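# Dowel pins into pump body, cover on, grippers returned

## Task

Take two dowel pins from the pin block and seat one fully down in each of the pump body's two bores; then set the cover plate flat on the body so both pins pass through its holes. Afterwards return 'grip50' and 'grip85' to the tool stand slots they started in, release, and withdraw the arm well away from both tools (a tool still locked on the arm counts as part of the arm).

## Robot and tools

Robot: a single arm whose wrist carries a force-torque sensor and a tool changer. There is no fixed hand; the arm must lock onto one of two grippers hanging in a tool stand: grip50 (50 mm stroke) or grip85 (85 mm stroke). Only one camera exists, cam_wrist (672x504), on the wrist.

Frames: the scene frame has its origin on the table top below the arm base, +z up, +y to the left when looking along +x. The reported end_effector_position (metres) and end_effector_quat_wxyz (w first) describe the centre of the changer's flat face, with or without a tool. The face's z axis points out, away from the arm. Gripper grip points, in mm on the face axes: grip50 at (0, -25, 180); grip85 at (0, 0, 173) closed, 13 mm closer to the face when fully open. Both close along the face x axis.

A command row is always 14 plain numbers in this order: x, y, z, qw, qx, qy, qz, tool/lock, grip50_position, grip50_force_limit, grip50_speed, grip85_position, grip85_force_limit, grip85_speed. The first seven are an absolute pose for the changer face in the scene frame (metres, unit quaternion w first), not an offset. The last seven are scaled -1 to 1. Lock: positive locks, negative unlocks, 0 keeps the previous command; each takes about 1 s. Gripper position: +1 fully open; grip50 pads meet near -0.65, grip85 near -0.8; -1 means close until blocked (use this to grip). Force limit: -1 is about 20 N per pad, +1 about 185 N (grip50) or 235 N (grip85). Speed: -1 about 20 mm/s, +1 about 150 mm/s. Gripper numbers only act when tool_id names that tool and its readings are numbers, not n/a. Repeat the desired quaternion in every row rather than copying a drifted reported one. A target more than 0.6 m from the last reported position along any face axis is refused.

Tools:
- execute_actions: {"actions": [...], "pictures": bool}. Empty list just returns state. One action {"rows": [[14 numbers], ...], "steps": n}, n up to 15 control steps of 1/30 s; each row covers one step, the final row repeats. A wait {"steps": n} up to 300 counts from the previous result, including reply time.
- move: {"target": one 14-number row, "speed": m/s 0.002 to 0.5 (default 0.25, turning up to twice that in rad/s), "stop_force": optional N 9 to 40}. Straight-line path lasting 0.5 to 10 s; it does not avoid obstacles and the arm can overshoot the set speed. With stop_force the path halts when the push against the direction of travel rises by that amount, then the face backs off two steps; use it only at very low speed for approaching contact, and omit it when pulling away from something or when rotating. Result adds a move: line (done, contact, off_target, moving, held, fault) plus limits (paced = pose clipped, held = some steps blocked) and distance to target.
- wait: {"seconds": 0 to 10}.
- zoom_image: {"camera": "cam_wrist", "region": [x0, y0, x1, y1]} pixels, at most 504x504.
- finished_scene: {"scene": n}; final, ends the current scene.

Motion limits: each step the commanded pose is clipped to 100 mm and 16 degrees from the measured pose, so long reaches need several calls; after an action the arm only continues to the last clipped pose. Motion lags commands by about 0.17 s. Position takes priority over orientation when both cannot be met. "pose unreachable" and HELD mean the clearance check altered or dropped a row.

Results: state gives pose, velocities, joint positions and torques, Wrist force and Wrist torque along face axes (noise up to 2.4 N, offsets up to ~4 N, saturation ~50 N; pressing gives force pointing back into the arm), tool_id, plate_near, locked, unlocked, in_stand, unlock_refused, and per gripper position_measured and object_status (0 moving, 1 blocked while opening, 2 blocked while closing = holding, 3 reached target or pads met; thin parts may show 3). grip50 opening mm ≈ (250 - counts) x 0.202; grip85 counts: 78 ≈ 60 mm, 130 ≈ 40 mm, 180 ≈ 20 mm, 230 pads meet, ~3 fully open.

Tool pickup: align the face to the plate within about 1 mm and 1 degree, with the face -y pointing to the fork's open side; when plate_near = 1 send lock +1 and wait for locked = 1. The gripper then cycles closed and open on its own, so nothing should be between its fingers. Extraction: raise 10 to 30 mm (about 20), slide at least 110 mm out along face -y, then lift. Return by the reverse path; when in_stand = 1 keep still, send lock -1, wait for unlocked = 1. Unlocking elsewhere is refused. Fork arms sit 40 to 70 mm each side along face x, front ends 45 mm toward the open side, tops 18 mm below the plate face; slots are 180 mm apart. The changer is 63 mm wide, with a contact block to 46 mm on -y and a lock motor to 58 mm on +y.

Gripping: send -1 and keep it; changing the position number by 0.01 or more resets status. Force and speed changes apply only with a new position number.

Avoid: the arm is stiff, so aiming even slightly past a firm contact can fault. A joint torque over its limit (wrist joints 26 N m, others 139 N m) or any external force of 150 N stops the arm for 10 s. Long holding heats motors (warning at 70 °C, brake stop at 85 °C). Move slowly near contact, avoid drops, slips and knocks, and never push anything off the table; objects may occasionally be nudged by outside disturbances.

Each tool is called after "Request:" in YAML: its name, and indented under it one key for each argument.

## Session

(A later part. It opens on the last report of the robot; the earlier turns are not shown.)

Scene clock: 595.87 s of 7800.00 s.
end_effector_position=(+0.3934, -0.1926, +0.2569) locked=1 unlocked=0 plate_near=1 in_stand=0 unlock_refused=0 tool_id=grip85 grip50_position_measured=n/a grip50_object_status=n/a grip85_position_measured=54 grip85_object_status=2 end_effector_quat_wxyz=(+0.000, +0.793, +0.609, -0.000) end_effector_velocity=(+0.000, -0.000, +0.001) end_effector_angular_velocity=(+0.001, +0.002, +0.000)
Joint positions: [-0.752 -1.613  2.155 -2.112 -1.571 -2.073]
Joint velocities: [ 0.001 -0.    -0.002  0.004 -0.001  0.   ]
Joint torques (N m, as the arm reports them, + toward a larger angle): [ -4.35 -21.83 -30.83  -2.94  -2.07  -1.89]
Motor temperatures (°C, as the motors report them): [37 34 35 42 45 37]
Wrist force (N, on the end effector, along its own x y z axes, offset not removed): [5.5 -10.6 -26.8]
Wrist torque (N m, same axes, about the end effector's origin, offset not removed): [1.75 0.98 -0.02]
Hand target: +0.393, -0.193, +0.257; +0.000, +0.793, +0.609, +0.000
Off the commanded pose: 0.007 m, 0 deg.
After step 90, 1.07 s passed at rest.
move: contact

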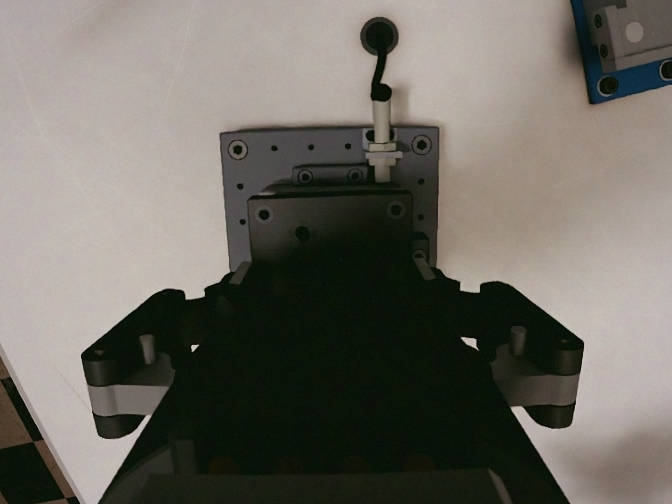

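Request:
zoom_image:
  camera: "cam_wrist"
  region: [240, 170, 420, 290]

Region (240, 170, 420, 290) of cam_wrist's 672x504 image, scaled by 2.800, with more detail than that image has.

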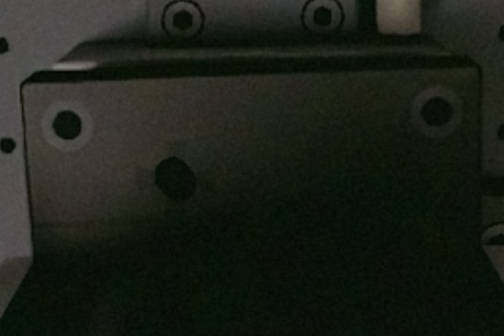

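Request:
move:
  target: [0.3935,-0.1927,0.262,0,0.7934,0.6088,0,0,0,0,0,-1,0,-0.7]
  speed: 0.005

Request:
zoom_image:
  camera: "cam_wrist"
  region: [280, 210, 380, 290]

Scene clock: 607.90 s of 7800.00 s.
end_effector_position=(+0.3935, -0.1927, +0.2618) locked=1 unlocked=0 plate_near=1 in_stand=0 unlock_refused=0 tool_id=grip85 grip50_position_measured=n/a grip50_object_status=n/a grip85_position_measured=54 grip85_object_status=2 end_effector_quat_wxyz=(+0.000, +0.793, +0.609, -0.000) end_effector_velocity=(-0.000, -0.000, +0.002) end_effector_angular_velocity=(-0.001, -0.000, -0.000)
Joint positions: [-0.752 -1.62   2.147 -2.097 -1.571 -2.073]
Joint velocities: [-0.001 -0.002 -0.003  0.004 -0.001 -0.   ]
Joint torques (N m, as the arm reports them, + toward a larger angle): [ -7.79 -38.24 -35.58  -2.15   1.05  -1.31]
Motor temperatures (°C, as the motors report them): [37 34 35 42 45 37]
Wrist force (N, on the end effector, along its own x y z axes, offset not removed): [0.0 -2.4 4.4]
Wrist torque (N m, same axes, about the end effector's origin, offset not removed): [-0.20 0.05 -0.14]
Hand target: +0.394, -0.193, +0.262; +0.000, +0.793, +0.609, +0.000
Off the commanded pose: 0.000 m, 0 deg.
After step 90, 7.83 s passed at rest.
move: done

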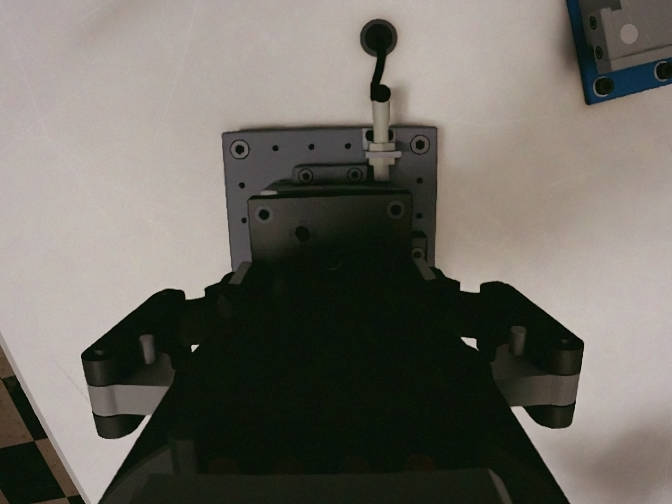

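Region (280, 210, 380, 290) of cam_wrist's 672x504 image, scaled by 5.040, with more detail than that image has; it fills the top 403 rows of this view, and the rest is white.

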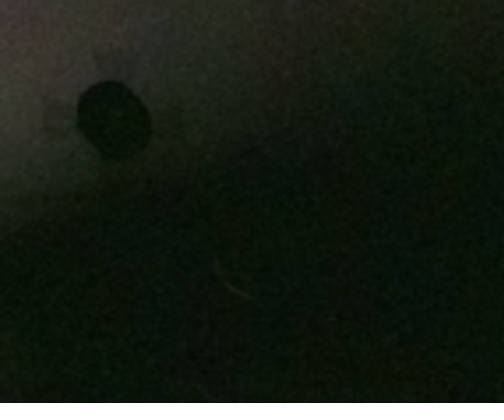

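Request:
move:
  target: [0.3935,-0.1927,0.2585,0,0.7934,0.6088,0,0,0,0,0,-1,0,-0.7]
  speed: 0.003

Request:
move:
  target: [0.3940,-0.1908,0.2585,0,0.7934,0.6088,0,0,0,0,0,-1,0,-0.7]
  speed: 0.002
  stop_force: 9

Request:
move:
  target: [0.3930,-0.1946,0.2585,0,0.7934,0.6088,0,0,0,0,0,-1,0,-0.7]
  speed: 0.002
  stop_force: 9

Scene clock: 620.60 s of 7800.00 s.
end_effector_position=(+0.3935, -0.1927, +0.2586) locked=1 unlocked=0 plate_near=1 in_stand=0 unlock_refused=0 tool_id=grip85 grip50_position_measured=n/a grip50_object_status=n/a grip85_position_measured=54 grip85_object_status=2 end_effector_quat_wxyz=(-0.000, +0.793, +0.609, -0.000) end_effector_velocity=(+0.000, +0.000, -0.002) end_effector_angular_velocity=(+0.002, +0.001, +0.002)
Joint positions: [-0.752 -1.615  2.152 -2.107 -1.571 -2.073]
Joint velocities: [ 0.001  0.003  0.001 -0.002  0.001 -0.001]
Joint torques (N m, as the arm reports them, + toward a larger angle): [-14.41 -15.69 -19.72  -6.07   2.63   1.39]
Motor temperatures (°C, as the motors report them): [37 34 35 42 45 37]
Wrist force (N, on the end effector, along its own x y z axes, offset not removed): [2.1 -1.3 1.8]
Wrist torque (N m, same axes, about the end effector's origin, offset not removed): [-0.14 0.03 -0.09]
Hand target: +0.393, -0.193, +0.259; -0.000, +0.793, +0.609, -0.000
Off the commanded pose: 0.000 m, 0 deg.
After step 90, 8.33 s passed at rest.
move: done

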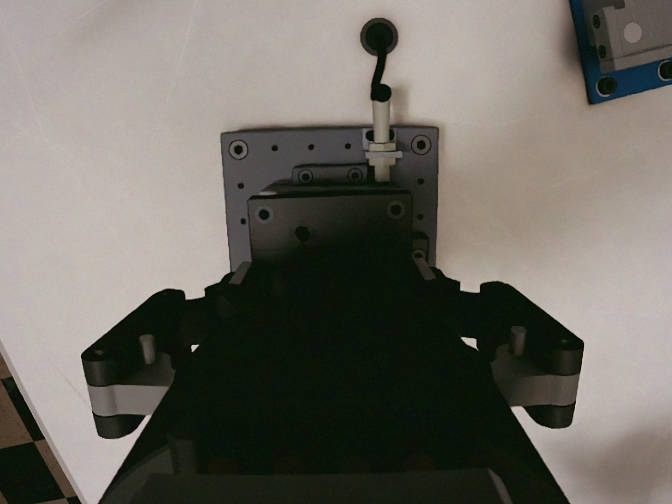

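Scene clock: 621.80 s of 7800.00 s.
end_effector_position=(+0.3940, -0.1909, +0.2585) locked=1 unlocked=0 plate_near=1 in_stand=0 unlock_refused=0 tool_id=grip85 grip50_position_measured=n/a grip50_object_status=n/a grip85_position_measured=54 grip85_object_status=2 end_effector_quat_wxyz=(-0.000, +0.793, +0.609, -0.000) end_effector_velocity=(+0.000, +0.000, -0.001) end_effector_angular_velocity=(+0.001, +0.001, -0.001)
Joint positions: [-0.748 -1.616  2.153 -2.107 -1.571 -2.069]
Joint velocities: [ 0.001  0.001  0.001 -0.    -0.     0.002]
Joint torques (N m, as the arm reports them, + toward a larger angle): [ 13.32 -36.9  -19.81  -6.11   2.17   2.01]
Motor temperatures (°C, as the motors report them): [37 34 35 42 45 37]
Wrist force (N, on the end effector, along its own x y z axes, offset not removed): [-0.7 -0.7 1.9]
Wrist torque (N m, same axes, about the end effector's origin, offset not removed): [-0.06 0.05 -0.14]
Hand target: +0.394, -0.191, +0.259; -0.000, +0.793, +0.609, -0.000
Off the commanded pose: 0.000 m, 0 deg.
move: done

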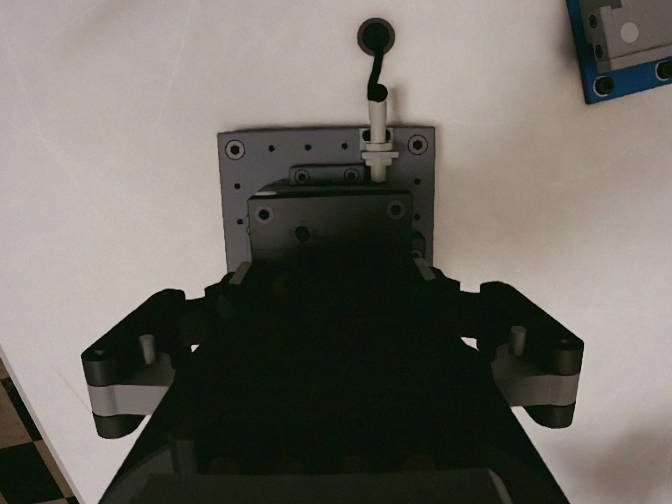

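Scene clock: 623.93 s of 7800.00 s.
end_effector_position=(+0.3930, -0.1945, +0.2585) locked=1 unlocked=0 plate_near=1 in_stand=0 unlock_refused=0 tool_id=grip85 grip50_position_measured=n/a grip50_object_status=n/a grip85_position_measured=54 grip85_object_status=2 end_effector_quat_wxyz=(+0.000, +0.793, +0.609, +0.000) end_effector_velocity=(+0.000, -0.001, +0.001) end_effector_angular_velocity=(-0.001, -0.001, -0.001)
Joint positions: [-0.756 -1.614  2.151 -2.107 -1.571 -2.077]
Joint velocities: [-0.001  0.001 -0.002 -0.    -0.    -0.001]
Joint torques (N m, as the arm reports them, + toward a larger angle): [-13.39 -16.38 -35.06  -6.11   2.42  -1.63]
Motor temperatures (°C, as the motors report them): [37 34 35 42 45 37]
Wrist force (N, on the end effector, along its own x y z axes, offset not removed): [0.1 -1.1 5.9]
Wrist torque (N m, same axes, about the end effector's origin, offset not removed): [-0.15 0.07 -0.14]
Hand target: +0.393, -0.195, +0.258; +0.000, +0.793, +0.609, +0.000
Off the commanded pose: 0.000 m, 0 deg.
move: done

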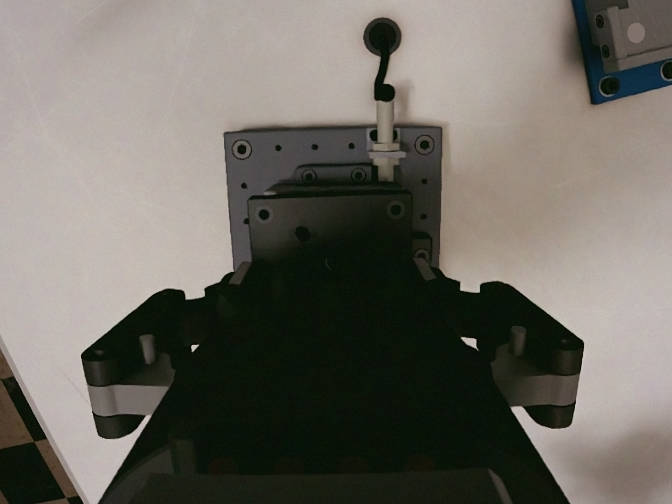

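Request:
move:
  target: [0.3938,-0.1915,0.2585,0,0.7934,0.6088,0,0,0,0,0,-1,0,-0.7]
  speed: 0.005

Request:
zoom_image:
  camera: "cam_wrist"
  region: [240, 170, 420, 290]

Request:
move:
  target: [0.3938,-0.1915,0.251,0,0.7934,0.6088,0,0,0,0,0,-1,0,-0.7]
  speed: 0.002
  stop_force: 9

Scene clock: 630.43 s of 7800.00 s.
end_effector_position=(+0.3938, -0.1917, +0.2585) locked=1 unlocked=0 plate_near=1 in_stand=0 unlock_refused=0 tool_id=grip85 grip50_position_measured=n/a grip50_object_status=n/a grip85_position_measured=54 grip85_object_status=2 end_effector_quat_wxyz=(+0.000, +0.793, +0.609, +0.000) end_effector_velocity=(+0.000, +0.001, +0.000) end_effector_angular_velocity=(-0.000, -0.000, -0.001)
Joint positions: [-0.75  -1.615  2.153 -2.107 -1.571 -2.071]
Joint velocities: [ 0.002 -0.001  0.001  0.     0.     0.003]
Joint torques (N m, as the arm reports them, + toward a larger angle): [ 12.53 -37.92 -18.87  -3.01   0.92   1.84]
Motor temperatures (°C, as the motors report them): [37 34 35 42 45 37]
Wrist force (N, on the end effector, along its own x y z axes, offset not removed): [-1.2 1.5 3.7]
Wrist torque (N m, same axes, about the end effector's origin, offset not removed): [-0.02 0.20 -0.09]
Hand target: +0.394, -0.192, +0.259; -0.000, +0.793, +0.609, -0.000
Off the commanded pose: 0.000 m, 0 deg.
After step 90, 2.63 s passed at rest.
move: done

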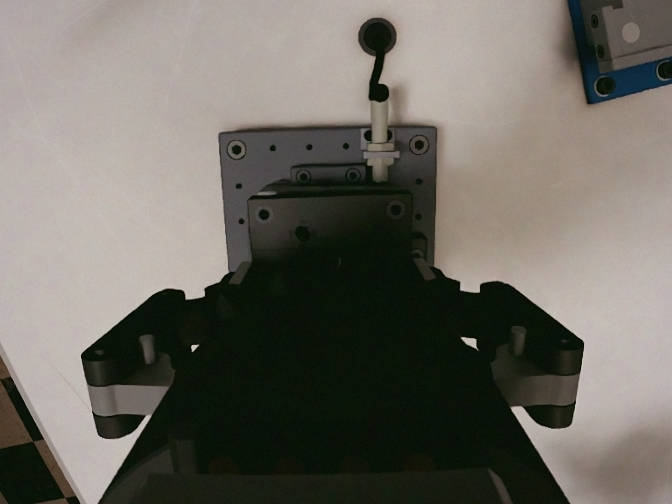

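Region (240, 170, 420, 290) of cam_wrist's 672x504 image, scaled by 2.800, with more detail than that image has.

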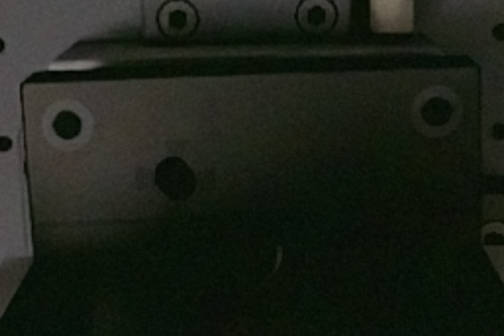

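Scene clock: 631.60 s of 7800.00 s.
end_effector_position=(+0.3938, -0.1916, +0.2569) locked=1 unlocked=0 plate_near=1 in_stand=0 unlock_refused=0 tool_id=grip85 grip50_position_measured=n/a grip50_object_status=n/a grip85_position_measured=54 grip85_object_status=2 end_effector_quat_wxyz=(+0.000, +0.793, +0.609, +0.000) end_effector_velocity=(+0.000, -0.000, -0.000) end_effector_angular_velocity=(+0.000, +0.001, +0.000)
Joint positions: [-0.749 -1.613  2.155 -2.112 -1.571 -2.071]
Joint velocities: [-0.     0.002 -0.001  0.    -0.    -0.   ]
Joint torques (N m, as the arm reports them, + toward a larger angle): [-11.99 -16.04 -29.03  -2.86   0.77  -1.37]
Motor temperatures (°C, as the motors report them): [37 34 35 42 45 37]
Wrist force (N, on the end effector, along its own x y z axes, offset not removed): [8.5 -8.6 -25.1]
Wrist torque (N m, same axes, about the end effector's origin, offset not removed): [1.80 0.76 -0.05]
Hand target: +0.394, -0.192, +0.257; +0.000, +0.793, +0.609, +0.000
Off the commanded pose: 0.006 m, 0 deg.
move: contact

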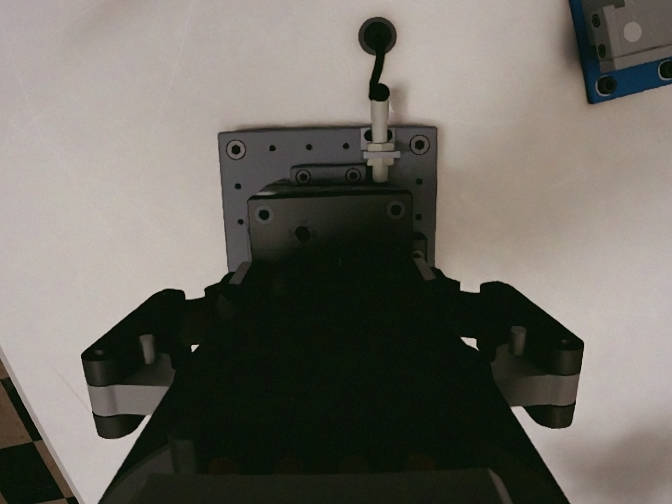

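Request:
move:
  target: [0.3938,-0.1915,0.2580,0,0.7934,0.6088,0,0,0,0,0,-1,0,-0.7]
  speed: 0.003

Request:
move:
  target: [0.3927,-0.1920,0.2580,0,0.7934,0.6088,0,0,0,0,0,-1,0,-0.7]
  speed: 0.004

Request:
zoom_image:
  camera: "cam_wrist"
  region: [300, 235, 370, 290]

Request:
move:
  target: [0.3927,-0.1920,0.251,0,0.7934,0.6088,0,0,0,0,0,-1,0,-0.7]
  speed: 0.002
  stop_force: 9

Scene clock: 638.73 s of 7800.00 s.
end_effector_position=(+0.3938, -0.1915, +0.2579) locked=1 unlocked=0 plate_near=1 in_stand=0 unlock_refused=0 tool_id=grip85 grip50_position_measured=n/a grip50_object_status=n/a grip85_position_measured=54 grip85_object_status=2 end_effector_quat_wxyz=(+0.000, +0.793, +0.609, +0.000) end_effector_velocity=(+0.000, +0.000, +0.001) end_effector_angular_velocity=(+0.000, -0.001, -0.000)
Joint positions: [-0.749 -1.615  2.154 -2.109 -1.571 -2.07 ]
Joint velocities: [ 0.    -0.001 -0.001  0.001  0.001  0.   ]
Joint torques (N m, as the arm reports them, + toward a larger angle): [ 13.35 -38.05 -35.29  -2.21   0.32   1.67]
Motor temperatures (°C, as the motors report them): [37 34 35 42 45 37]
Wrist force (N, on the end effector, along its own x y z axes, offset not removed): [2.0 -0.5 3.4]
Wrist torque (N m, same axes, about the end effector's origin, offset not removed): [-0.15 0.22 -0.06]
Hand target: +0.394, -0.192, +0.258; +0.000, +0.793, +0.609, -0.000
Off the commanded pose: 0.000 m, 0 deg.
After step 90, 3.43 s passed at rest.
move: done

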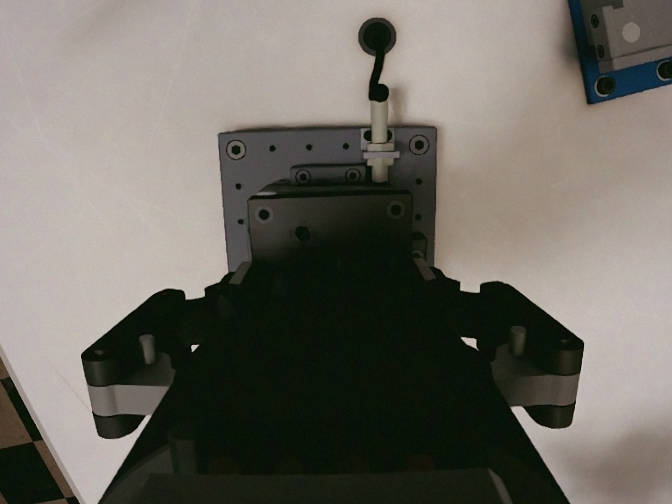

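Scene clock: 639.43 s of 7800.00 s.
end_effector_position=(+0.3928, -0.1920, +0.2580) locked=1 unlocked=0 plate_near=1 in_stand=0 unlock_refused=0 tool_id=grip85 grip50_position_measured=n/a grip50_object_status=n/a grip85_position_measured=54 grip85_object_status=2 end_effector_quat_wxyz=(+0.000, +0.793, +0.609, +0.000) end_effector_velocity=(-0.001, +0.000, -0.001) end_effector_angular_velocity=(+0.003, +0.002, +0.000)
Joint positions: [-0.752 -1.617  2.155 -2.108 -1.571 -2.073]
Joint velocities: [-0.001 -0.001  0.002  0.002  0.    -0.001]
Joint torques (N m, as the arm reports them, + toward a larger angle): [-13.92 -37.2  -19.5   -2.25  -0.44  -1.64]
Motor temperatures (°C, as the motors report them): [37 34 35 42 45 37]
Wrist force (N, on the end effector, along its own x y z axes, offset not removed): [0.7 -0.9 3.9]
Wrist torque (N m, same axes, about the end effector's origin, offset not removed): [-0.10 0.03 -0.06]
Hand target: +0.393, -0.192, +0.258; +0.000, +0.793, +0.609, +0.000
Off the commanded pose: 0.000 m, 0 deg.
move: done

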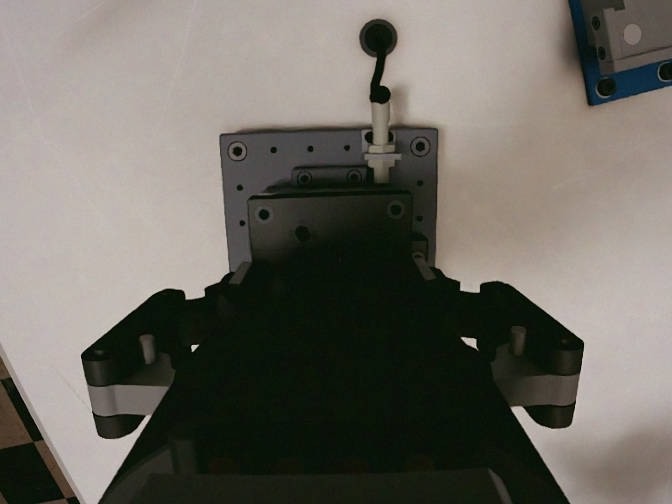

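Region (300, 235, 370, 290) of cam_wrist's 672x504 image, scaled by 7.200, with more detail than that image has; it fills the top 396 rows of this view, and the rest is white.

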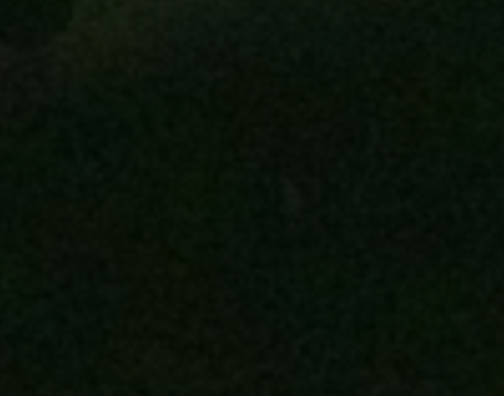

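Scene clock: 640.33 s of 7800.00 s.
end_effector_position=(+0.3928, -0.1920, +0.2569) locked=1 unlocked=0 plate_near=1 in_stand=0 unlock_refused=0 tool_id=grip85 grip50_position_measured=n/a grip50_object_status=n/a grip85_position_measured=54 grip85_object_status=2 end_effector_quat_wxyz=(+0.000, +0.793, +0.609, +0.000) end_effector_velocity=(+0.000, -0.000, +0.000) end_effector_angular_velocity=(-0.000, -0.001, -0.000)
Joint positions: [-0.752 -1.615  2.157 -2.112 -1.571 -2.073]
Joint velocities: [ 0.    -0.    -0.    -0.001  0.     0.   ]
Joint torques (N m, as the arm reports them, + toward a larger angle): [ -1.74 -18.14 -28.64  -3.19  -0.51   1.05]
Motor temperatures (°C, as the motors report them): [37 34 35 42 45 37]
Wrist force (N, on the end effector, along its own x y z axes, offset not removed): [8.7 -6.5 -23.3]
Wrist torque (N m, same axes, about the end effector's origin, offset not removed): [1.94 0.83 -0.11]
Hand target: +0.393, -0.192, +0.257; +0.000, +0.793, +0.609, +0.000
Off the commanded pose: 0.006 m, 0 deg.
move: contact

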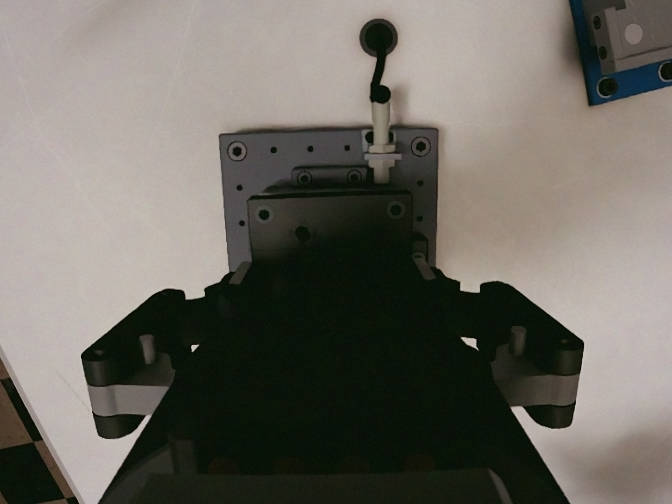

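Request:
execute_actions:
  actions: []

Scene clock: 650.83 s of 7800.00 s.
end_effector_position=(+0.3928, -0.1920, +0.2571) locked=1 unlocked=0 plate_near=1 in_stand=0 unlock_refused=0 tool_id=grip85 grip50_position_measured=n/a grip50_object_status=n/a grip85_position_measured=54 grip85_object_status=2 end_effector_quat_wxyz=(+0.000, +0.793, +0.609, +0.000) end_effector_velocity=(+0.000, -0.000, +0.000) end_effector_angular_velocity=(-0.001, -0.000, -0.001)
Joint positions: [-0.752 -1.615  2.157 -2.111 -1.571 -2.073]
Joint velocities: [ 0.     0.    -0.001 -0.    -0.     0.001]
Joint torques (N m, as the arm reports them, + toward a larger angle): [ -2.07 -34.43 -34.42  -2.59  -0.64   1.18]
Motor temperatures (°C, as the motors report them): [37 34 35 42 45 37]
Wrist force (N, on the end effector, along its own x y z axes, offset not removed): [3.3 -4.6 -1.5]
Wrist torque (N m, same axes, about the end effector's origin, offset not removed): [0.01 0.08 -0.16]
Hand target: +0.393, -0.192, +0.257; +0.000, +0.793, +0.609, +0.000
Off the commanded pose: 0.006 m, 0 deg.
Steps of this call (steps 1 to 90: nothing new was sent; then 7.50 s passed at rest). Readings (end_effector_position | what the end effector reports):
1: (+0.3928, -0.1920, +0.2569) | locked=1 unlocked=0 plate_near=1 in_stand=0 unlock_refused=0 tool_id=grip85 grip50_position_measured=n/a grip50_object_status=n/a grip85_position_measured=54 grip85_object_status=2
2: (+0.3928, -0.1920, +0.2570) | locked=1 unlocked=0 plate_near=1 in_stand=0 unlock_refused=0 tool_id=grip85 grip50_position_measured=n/a grip50_object_status=n/a grip85_position_measured=54 grip85_object_status=2
4: (+0.3928, -0.1920, +0.2570) | locked=1 unlocked=0 plate_near=1 in_stand=0 unlock_refused=0 tool_id=grip85 grip50_position_measured=n/a grip50_object_status=n/a grip85_position_measured=54 grip85_object_status=2
8: (+0.3928, -0.1920, +0.2570) | locked=1 unlocked=0 plate_near=1 in_stand=0 unlock_refused=0 tool_id=grip85 grip50_position_measured=n/a grip50_object_status=n/a grip85_position_measured=54 grip85_object_status=2
90: the state above

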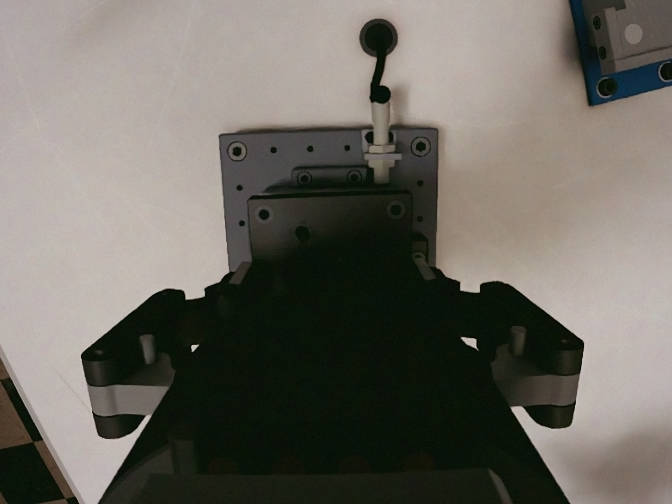

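Request:
zoom_image:
  camera: "cam_wrist"
  region: [210, 120, 450, 290]

Region (210, 120, 450, 290) of cam_wrist's 672x504 image, scaled by 2.100, with more detail than that image has; it fills the top 357 rows of this view, and the rest is white.

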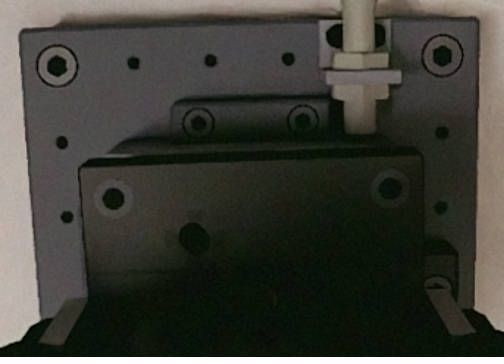

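Request:
move:
  target: [0.3944,-0.1923,0.2585,0,0.7934,0.6088,0,0,0,0,0,-1,0,-0.7]
  speed: 0.005

Request:
move:
  target: [0.3944,-0.1923,0.2500,0,0.7934,0.6088,0,0,0,0,0,-1,0,-0.7]
  speed: 0.002
  stop_force: 10

Scene clock: 658.20 s of 7800.00 s.
end_effector_position=(+0.3943, -0.1923, +0.2584) locked=1 unlocked=0 plate_near=1 in_stand=0 unlock_refused=0 tool_id=grip85 grip50_position_measured=n/a grip50_object_status=n/a grip85_position_measured=54 grip85_object_status=2 end_effector_quat_wxyz=(+0.000, +0.793, +0.609, +0.000) end_effector_velocity=(+0.001, +0.000, +0.000) end_effector_angular_velocity=(+0.001, +0.001, +0.001)
Joint positions: [-0.75  -1.613  2.151 -2.107 -1.571 -2.071]
Joint velocities: [ 0.001  0.001 -0.002  0.002  0.     0.001]
Joint torques (N m, as the arm reports them, + toward a larger angle): [ 13.78 -16.32 -34.74  -2.26  -1.35   1.95]
Motor temperatures (°C, as the motors report them): [37 34 35 42 45 37]
Wrist force (N, on the end effector, along its own x y z axes, offset not removed): [2.0 -2.5 4.0]
Wrist torque (N m, same axes, about the end effector's origin, offset not removed): [-0.15 0.09 -0.29]
Hand target: +0.394, -0.192, +0.258; +0.000, +0.793, +0.609, -0.000
Off the commanded pose: 0.000 m, 0 deg.
After step 90, 3.67 s passed at rest.
move: done

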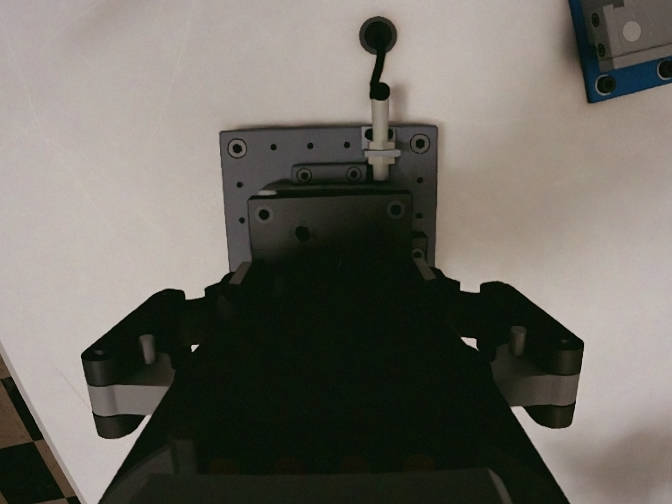

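Scene clock: 659.70 s of 7800.00 s.
end_effector_position=(+0.3943, -0.1923, +0.2561) locked=1 unlocked=0 plate_near=1 in_stand=0 unlock_refused=0 tool_id=grip85 grip50_position_measured=n/a grip50_object_status=n/a grip85_position_measured=54 grip85_object_status=2 end_effector_quat_wxyz=(+0.000, +0.793, +0.609, +0.000) end_effector_velocity=(-0.000, +0.000, -0.001) end_effector_angular_velocity=(+0.002, +0.002, -0.001)
Joint positions: [-0.75  -1.61   2.155 -2.115 -1.571 -2.071]
Joint velocities: [-0.     0.001  0.001  0.002  0.     0.   ]
Joint torques (N m, as the arm reports them, + toward a larger angle): [ -0.23 -23.53 -28.99   0.98  -0.88  -1.66]
Motor temperatures (°C, as the motors report them): [37 34 35 42 45 37]
Wrist force (N, on the end effector, along its own x y z axes, offset not removed): [-5.6 0.3 -10.2]
Wrist torque (N m, same axes, about the end effector's origin, offset not removed): [-0.78 -0.83 -0.02]
Hand target: +0.394, -0.192, +0.256; +0.000, +0.793, +0.609, +0.000
Off the commanded pose: 0.006 m, 0 deg.
move: contact

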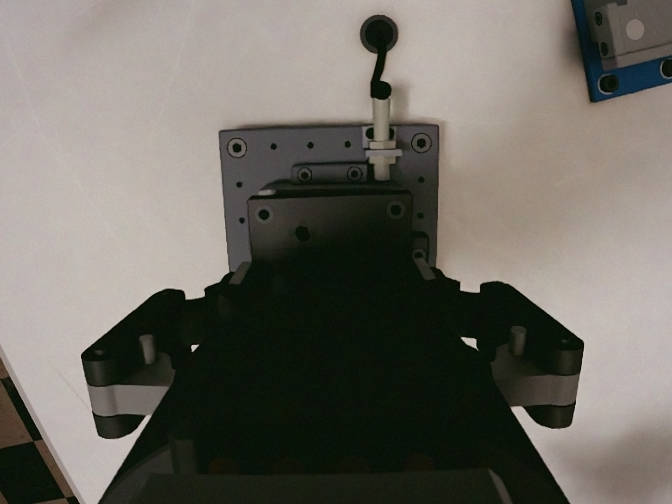

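Request:
move:
  target: [0.3945,-0.1927,0.2566,0,0.7934,0.6088,0,0,0,0,0,-1,0,-0.7]
  speed: 0.002

Request:
move:
  target: [0.3945,-0.1927,0.2480,0,0.7934,0.6088,0,0,0,0,0,-1,0,-0.7]
  speed: 0.002
  stop_force: 10

Scene clock: 663.43 s of 7800.00 s.
end_effector_position=(+0.3945, -0.1927, +0.2566) locked=1 unlocked=0 plate_near=1 in_stand=0 unlock_refused=0 tool_id=grip85 grip50_position_measured=n/a grip50_object_status=n/a grip85_position_measured=54 grip85_object_status=2 end_effector_quat_wxyz=(+0.000, +0.793, +0.609, +0.000) end_effector_velocity=(+0.000, -0.000, -0.001) end_effector_angular_velocity=(+0.001, +0.002, +0.001)
Joint positions: [-0.75  -1.61   2.153 -2.113 -1.571 -2.071]
Joint velocities: [ 0.     0.002 -0.001  0.001 -0.    -0.001]
Joint torques (N m, as the arm reports them, + toward a larger angle): [-12.56 -16.42 -35.23  -2.3    1.87  -1.85]
Motor temperatures (°C, as the motors report them): [37 34 35 42 45 37]
Wrist force (N, on the end effector, along its own x y z axes, offset not removed): [-2.9 0.8 3.9]
Wrist torque (N m, same axes, about the end effector's origin, offset not removed): [0.16 0.33 -0.08]
Hand target: +0.395, -0.193, +0.257; +0.000, +0.793, +0.609, +0.000
Off the commanded pose: 0.000 m, 0 deg.
After step 90, 0.03 s passed at rest.
move: done

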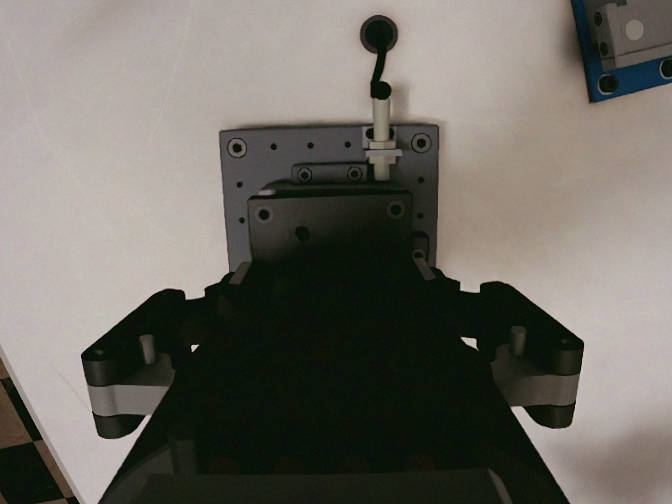

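Scene clock: 664.17 s of 7800.00 s.
end_effector_position=(+0.3945, -0.1927, +0.2559) locked=1 unlocked=0 plate_near=1 in_stand=0 unlock_refused=0 tool_id=grip85 grip50_position_measured=n/a grip50_object_status=n/a grip85_position_measured=54 grip85_object_status=2 end_effector_quat_wxyz=(+0.000, +0.793, +0.609, +0.000) end_effector_velocity=(-0.000, -0.000, -0.001) end_effector_angular_velocity=(+0.003, +0.003, -0.001)
Joint positions: [-0.75  -1.609  2.154 -2.116 -1.571 -2.071]
Joint velocities: [-0.001  0.002  0.001  0.001 -0.     0.   ]
Joint torques (N m, as the arm reports them, + toward a larger angle): [-10.67 -19.44 -26.87  -0.57   2.04  -1.27]
Motor temperatures (°C, as the motors report them): [37 34 35 42 45 37]
Wrist force (N, on the end effector, along its own x y z axes, offset not removed): [-1.8 -1.2 -17.5]
Wrist torque (N m, same axes, about the end effector's origin, offset not removed): [0.63 -0.21 -0.06]
Hand target: +0.395, -0.193, +0.256; +0.000, +0.793, +0.609, +0.000
Off the commanded pose: 0.008 m, 0 deg.
move: contact

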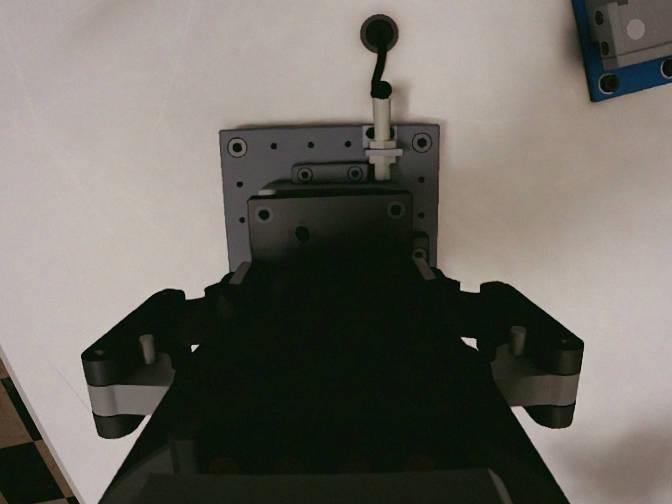

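Request:
move:
  target: [0.3944,-0.1929,0.2564,0,0.7934,0.6088,0,0,0,0,0,-1,0,-0.7]
  speed: 0.002

Request:
move:
  target: [0.3944,-0.1929,0.2480,0,0.7934,0.6088,0,0,0,0,0,-1,0,-0.7]
  speed: 0.002
  stop_force: 12

Scene clock: 669.70 s of 7800.00 s.
end_effector_position=(+0.3944, -0.1929, +0.2564) locked=1 unlocked=0 plate_near=1 in_stand=0 unlock_refused=0 tool_id=grip85 grip50_position_measured=n/a grip50_object_status=n/a grip85_position_measured=54 grip85_object_status=2 end_effector_quat_wxyz=(-0.000, +0.793, +0.609, +0.000) end_effector_velocity=(+0.000, -0.000, +0.000) end_effector_angular_velocity=(-0.001, -0.001, +0.000)
Joint positions: [-0.751 -1.61   2.154 -2.114 -1.571 -2.072]
Joint velocities: [-0.    -0.     0.    -0.001  0.    -0.   ]
Joint torques (N m, as the arm reports them, + toward a larger angle): [-13.59 -38.13 -35.12  -1.9    1.04  -1.87]
Motor temperatures (°C, as the motors report them): [37 34 35 42 45 37]
Wrist force (N, on the end effector, along its own x y z axes, offset not removed): [3.1 -2.2 4.1]
Wrist torque (N m, same axes, about the end effector's origin, offset not removed): [-0.37 -0.03 -0.24]
Hand target: +0.394, -0.193, +0.256; +0.000, +0.793, +0.609, +0.000
Off the commanded pose: 0.000 m, 0 deg.
After step 90, 1.83 s passed at rest.
move: done

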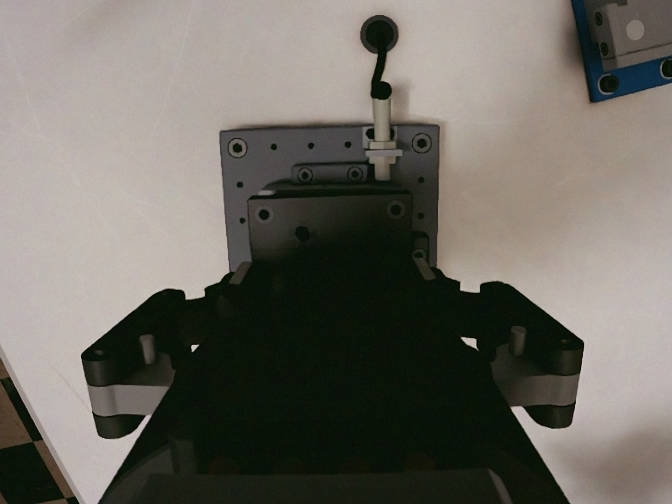

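Scene clock: 674.10 s of 7800.00 s.
end_effector_position=(+0.3944, -0.1929, +0.2481) locked=1 unlocked=0 plate_near=1 in_stand=0 unlock_refused=0 tool_id=grip85 grip50_position_measured=n/a grip50_object_status=n/a grip85_position_measured=54 grip85_object_status=2 end_effector_quat_wxyz=(-0.000, +0.793, +0.609, -0.000) end_effector_velocity=(-0.000, -0.000, -0.000) end_effector_angular_velocity=(+0.000, +0.000, -0.000)
Joint positions: [-0.751 -1.597  2.167 -2.139 -1.571 -2.072]
Joint velocities: [-0.     0.     0.001 -0.001 -0.    -0.   ]
Joint torques (N m, as the arm reports them, + toward a larger angle): [-11.55 -13.06 -14.02  -3.62  -2.09  -1.83]
Motor temperatures (°C, as the motors report them): [37 34 35 42 45 37]
Wrist force (N, on the end effector, along its own x y z axes, offset not removed): [-2.0 4.5 0.6]
Wrist torque (N m, same axes, about the end effector's origin, offset not removed): [-1.19 -0.49 -0.03]
Hand target: +0.394, -0.193, +0.248; -0.000, +0.793, +0.609, +0.000
Off the commanded pose: 0.000 m, 0 deg.
move: done

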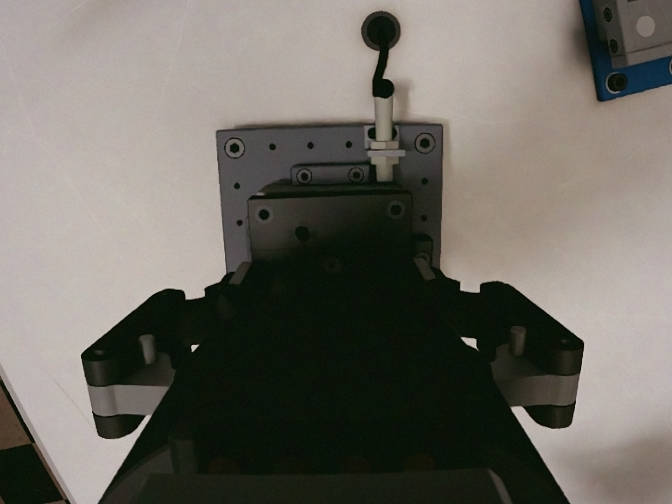

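Request:
move:
  target: [0.3946,-0.1930,0.2480,0,0.7934,0.6088,0,0,0,0,0,-1,0,-0.7]
  speed: 0.002

Request:
move:
  target: [0.3946,-0.1930,0.2380,0,0.7934,0.6088,0,0,0,0,0,-1,0,-0.7]
  speed: 0.002
  stop_force: 12

Scene clock: 677.40 s of 7800.00 s.
end_effector_position=(+0.3946, -0.1930, +0.2480) locked=1 unlocked=0 plate_near=1 in_stand=0 unlock_refused=0 tool_id=grip85 grip50_position_measured=n/a grip50_object_status=n/a grip85_position_measured=54 grip85_object_status=2 end_effector_quat_wxyz=(-0.000, +0.793, +0.609, -0.000) end_effector_velocity=(+0.001, -0.000, -0.000) end_effector_angular_velocity=(-0.001, +0.000, +0.000)
Joint positions: [-0.751 -1.597  2.166 -2.139 -1.571 -2.072]
Joint velocities: [ 0.001  0.002 -0.001 -0.001 -0.001  0.   ]
Joint torques (N m, as the arm reports them, + toward a larger angle): [ 13.71 -13.2  -34.02  -4.4   -1.96   1.65]
Motor temperatures (°C, as the motors report them): [37 34 35 42 45 37]
Wrist force (N, on the end effector, along its own x y z axes, offset not removed): [0.8 -1.9 -2.2]
Wrist torque (N m, same axes, about the end effector's origin, offset not removed): [0.01 0.05 -0.12]
Hand target: +0.395, -0.193, +0.248; -0.000, +0.793, +0.609, -0.000
Off the commanded pose: 0.000 m, 0 deg.
move: done

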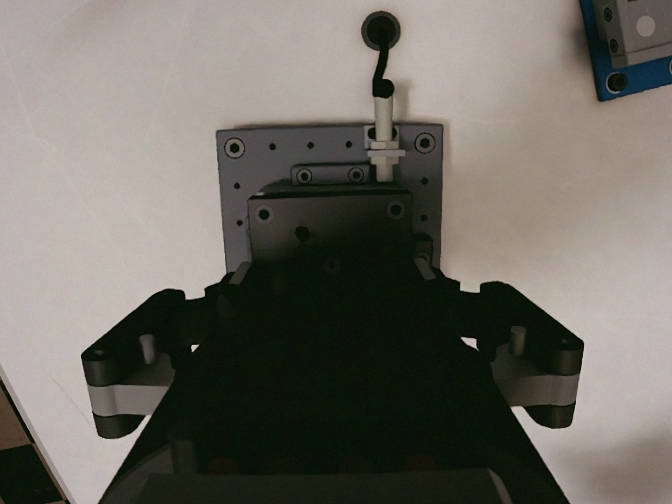

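Scene clock: 677.97 s of 7800.00 s.
end_effector_position=(+0.3946, -0.1930, +0.2476) locked=1 unlocked=0 plate_near=1 in_stand=0 unlock_refused=0 tool_id=grip85 grip50_position_measured=n/a grip50_object_status=n/a grip85_position_measured=54 grip85_object_status=2 end_effector_quat_wxyz=(+0.000, +0.793, +0.609, -0.000) end_effector_velocity=(+0.000, +0.000, +0.000) end_effector_angular_velocity=(+0.001, +0.001, +0.000)
Joint positions: [-0.751 -1.596  2.167 -2.141 -1.571 -2.072]
Joint velocities: [ 0.    -0.    -0.001  0.003 -0.     0.   ]
Joint torques (N m, as the arm reports them, + toward a larger angle): [ 10.46 -16.11 -28.78  -2.5   -1.38   1.57]
Motor temperatures (°C, as the motors report them): [37 34 35 42 45 37]
Wrist force (N, on the end effector, along its own x y z axes, offset not removed): [4.9 -15.9 -32.8]
Wrist torque (N m, same axes, about the end effector's origin, offset not removed): [1.33 1.05 -0.35]
Hand target: +0.395, -0.193, +0.248; +0.000, +0.793, +0.609, -0.000
Off the commanded pose: 0.010 m, 0 deg.
move: contact

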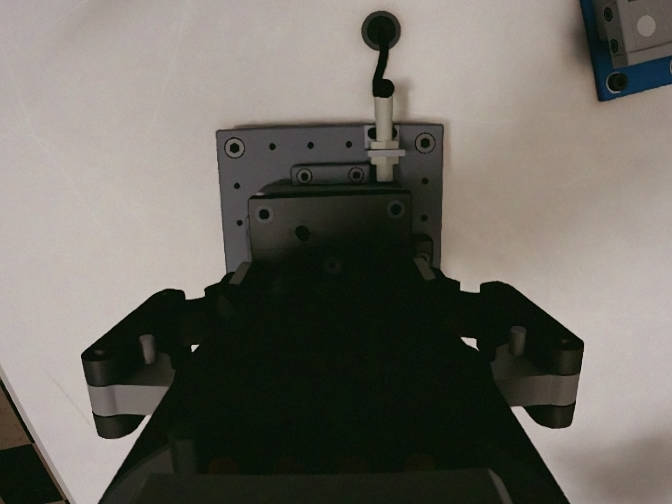

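Request:
move:
  target: [0.3946,-0.1930,0.2484,0,0.7907,0.6122,0,0,0,0,0,-1,0,-0.7]
  speed: 0.003

Request:
move:
  target: [0.3946,-0.1930,0.2380,0,0.7907,0.6122,0,0,0,0,0,-1,0,-0.7]
  speed: 0.002
  stop_force: 10

Scene clock: 685.50 s of 7800.00 s.
end_effector_position=(+0.3946, -0.1930, +0.2484) locked=1 unlocked=0 plate_near=1 in_stand=0 unlock_refused=0 tool_id=grip85 grip50_position_measured=n/a grip50_object_status=n/a grip85_position_measured=54 grip85_object_status=2 end_effector_quat_wxyz=(+0.000, +0.791, +0.612, -0.000) end_effector_velocity=(+0.000, +0.000, -0.000) end_effector_angular_velocity=(+0.000, +0.001, +0.002)
Joint positions: [-0.751 -1.597  2.166 -2.138 -1.571 -2.08 ]
Joint velocities: [ 0.001  0.001 -0.    -0.    -0.001 -0.001]
Joint torques (N m, as the arm reports them, + toward a larger angle): [ 14.34 -37.99 -35.18  -2.14   1.48  -1.62]
Motor temperatures (°C, as the motors report them): [37 34 35 42 45 37]
Wrist force (N, on the end effector, along its own x y z axes, offset not removed): [-0.8 -2.6 0.8]
Wrist torque (N m, same axes, about the end effector's origin, offset not removed): [-0.32 0.10 0.07]
Hand target: +0.395, -0.193, +0.248; +0.000, +0.791, +0.612, -0.000
Off the commanded pose: 0.000 m, 0 deg.
After step 90, 2.87 s passed at rest.
move: done

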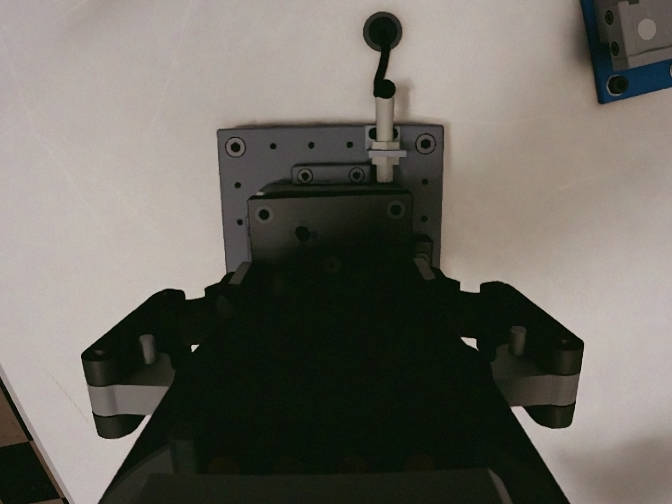

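Scene clock: 686.20 s of 7800.00 s.
end_effector_position=(+0.3946, -0.1930, +0.2478) locked=1 unlocked=0 plate_near=1 in_stand=0 unlock_refused=0 tool_id=grip85 grip50_position_measured=n/a grip50_object_status=n/a grip85_position_measured=54 grip85_object_status=2 end_effector_quat_wxyz=(+0.000, +0.791, +0.612, +0.000) end_effector_velocity=(-0.000, +0.000, -0.001) end_effector_angular_velocity=(+0.002, +0.001, +0.000)
Joint positions: [-0.751 -1.596  2.167 -2.14  -1.571 -2.08 ]
Joint velocities: [ 0.     0.     0.001  0.001  0.001 -0.   ]
Joint torques (N m, as the arm reports them, + toward a larger angle): [ 13.12 -21.66 -28.33  -2.79   1.64   1.27]
Motor temperatures (°C, as the motors report them): [37 34 35 42 45 37]
Wrist force (N, on the end effector, along its own x y z axes, offset not removed): [3.8 -9.2 -25.0]
Wrist torque (N m, same axes, about the end effector's origin, offset not removed): [1.28 1.07 -0.07]
Hand target: +0.395, -0.193, +0.248; +0.000, +0.791, +0.612, +0.000
Off the commanded pose: 0.010 m, 0 deg.
move: contact

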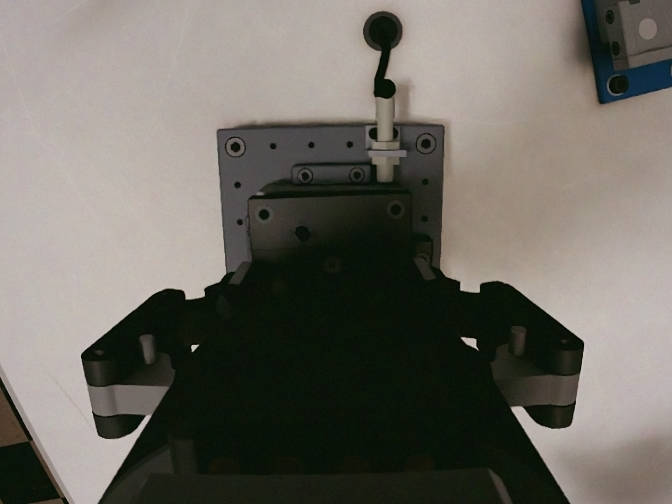

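Request:
zoom_image:
  camera: "cam_wrist"
  region: [270, 205, 370, 285]

Region (270, 205, 370, 285) of cam_wrist's 672x504 image, scaled by 5.040, with more detail than that image has; it fills the top 403 rows of this view, and the rest is white.

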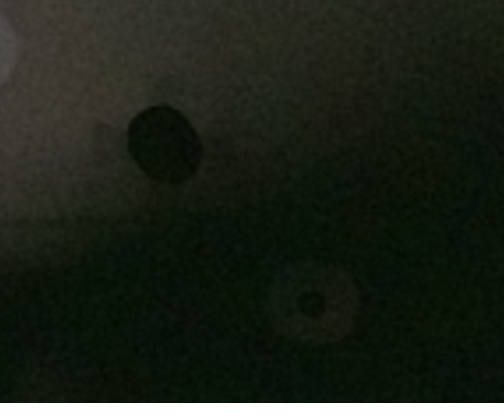

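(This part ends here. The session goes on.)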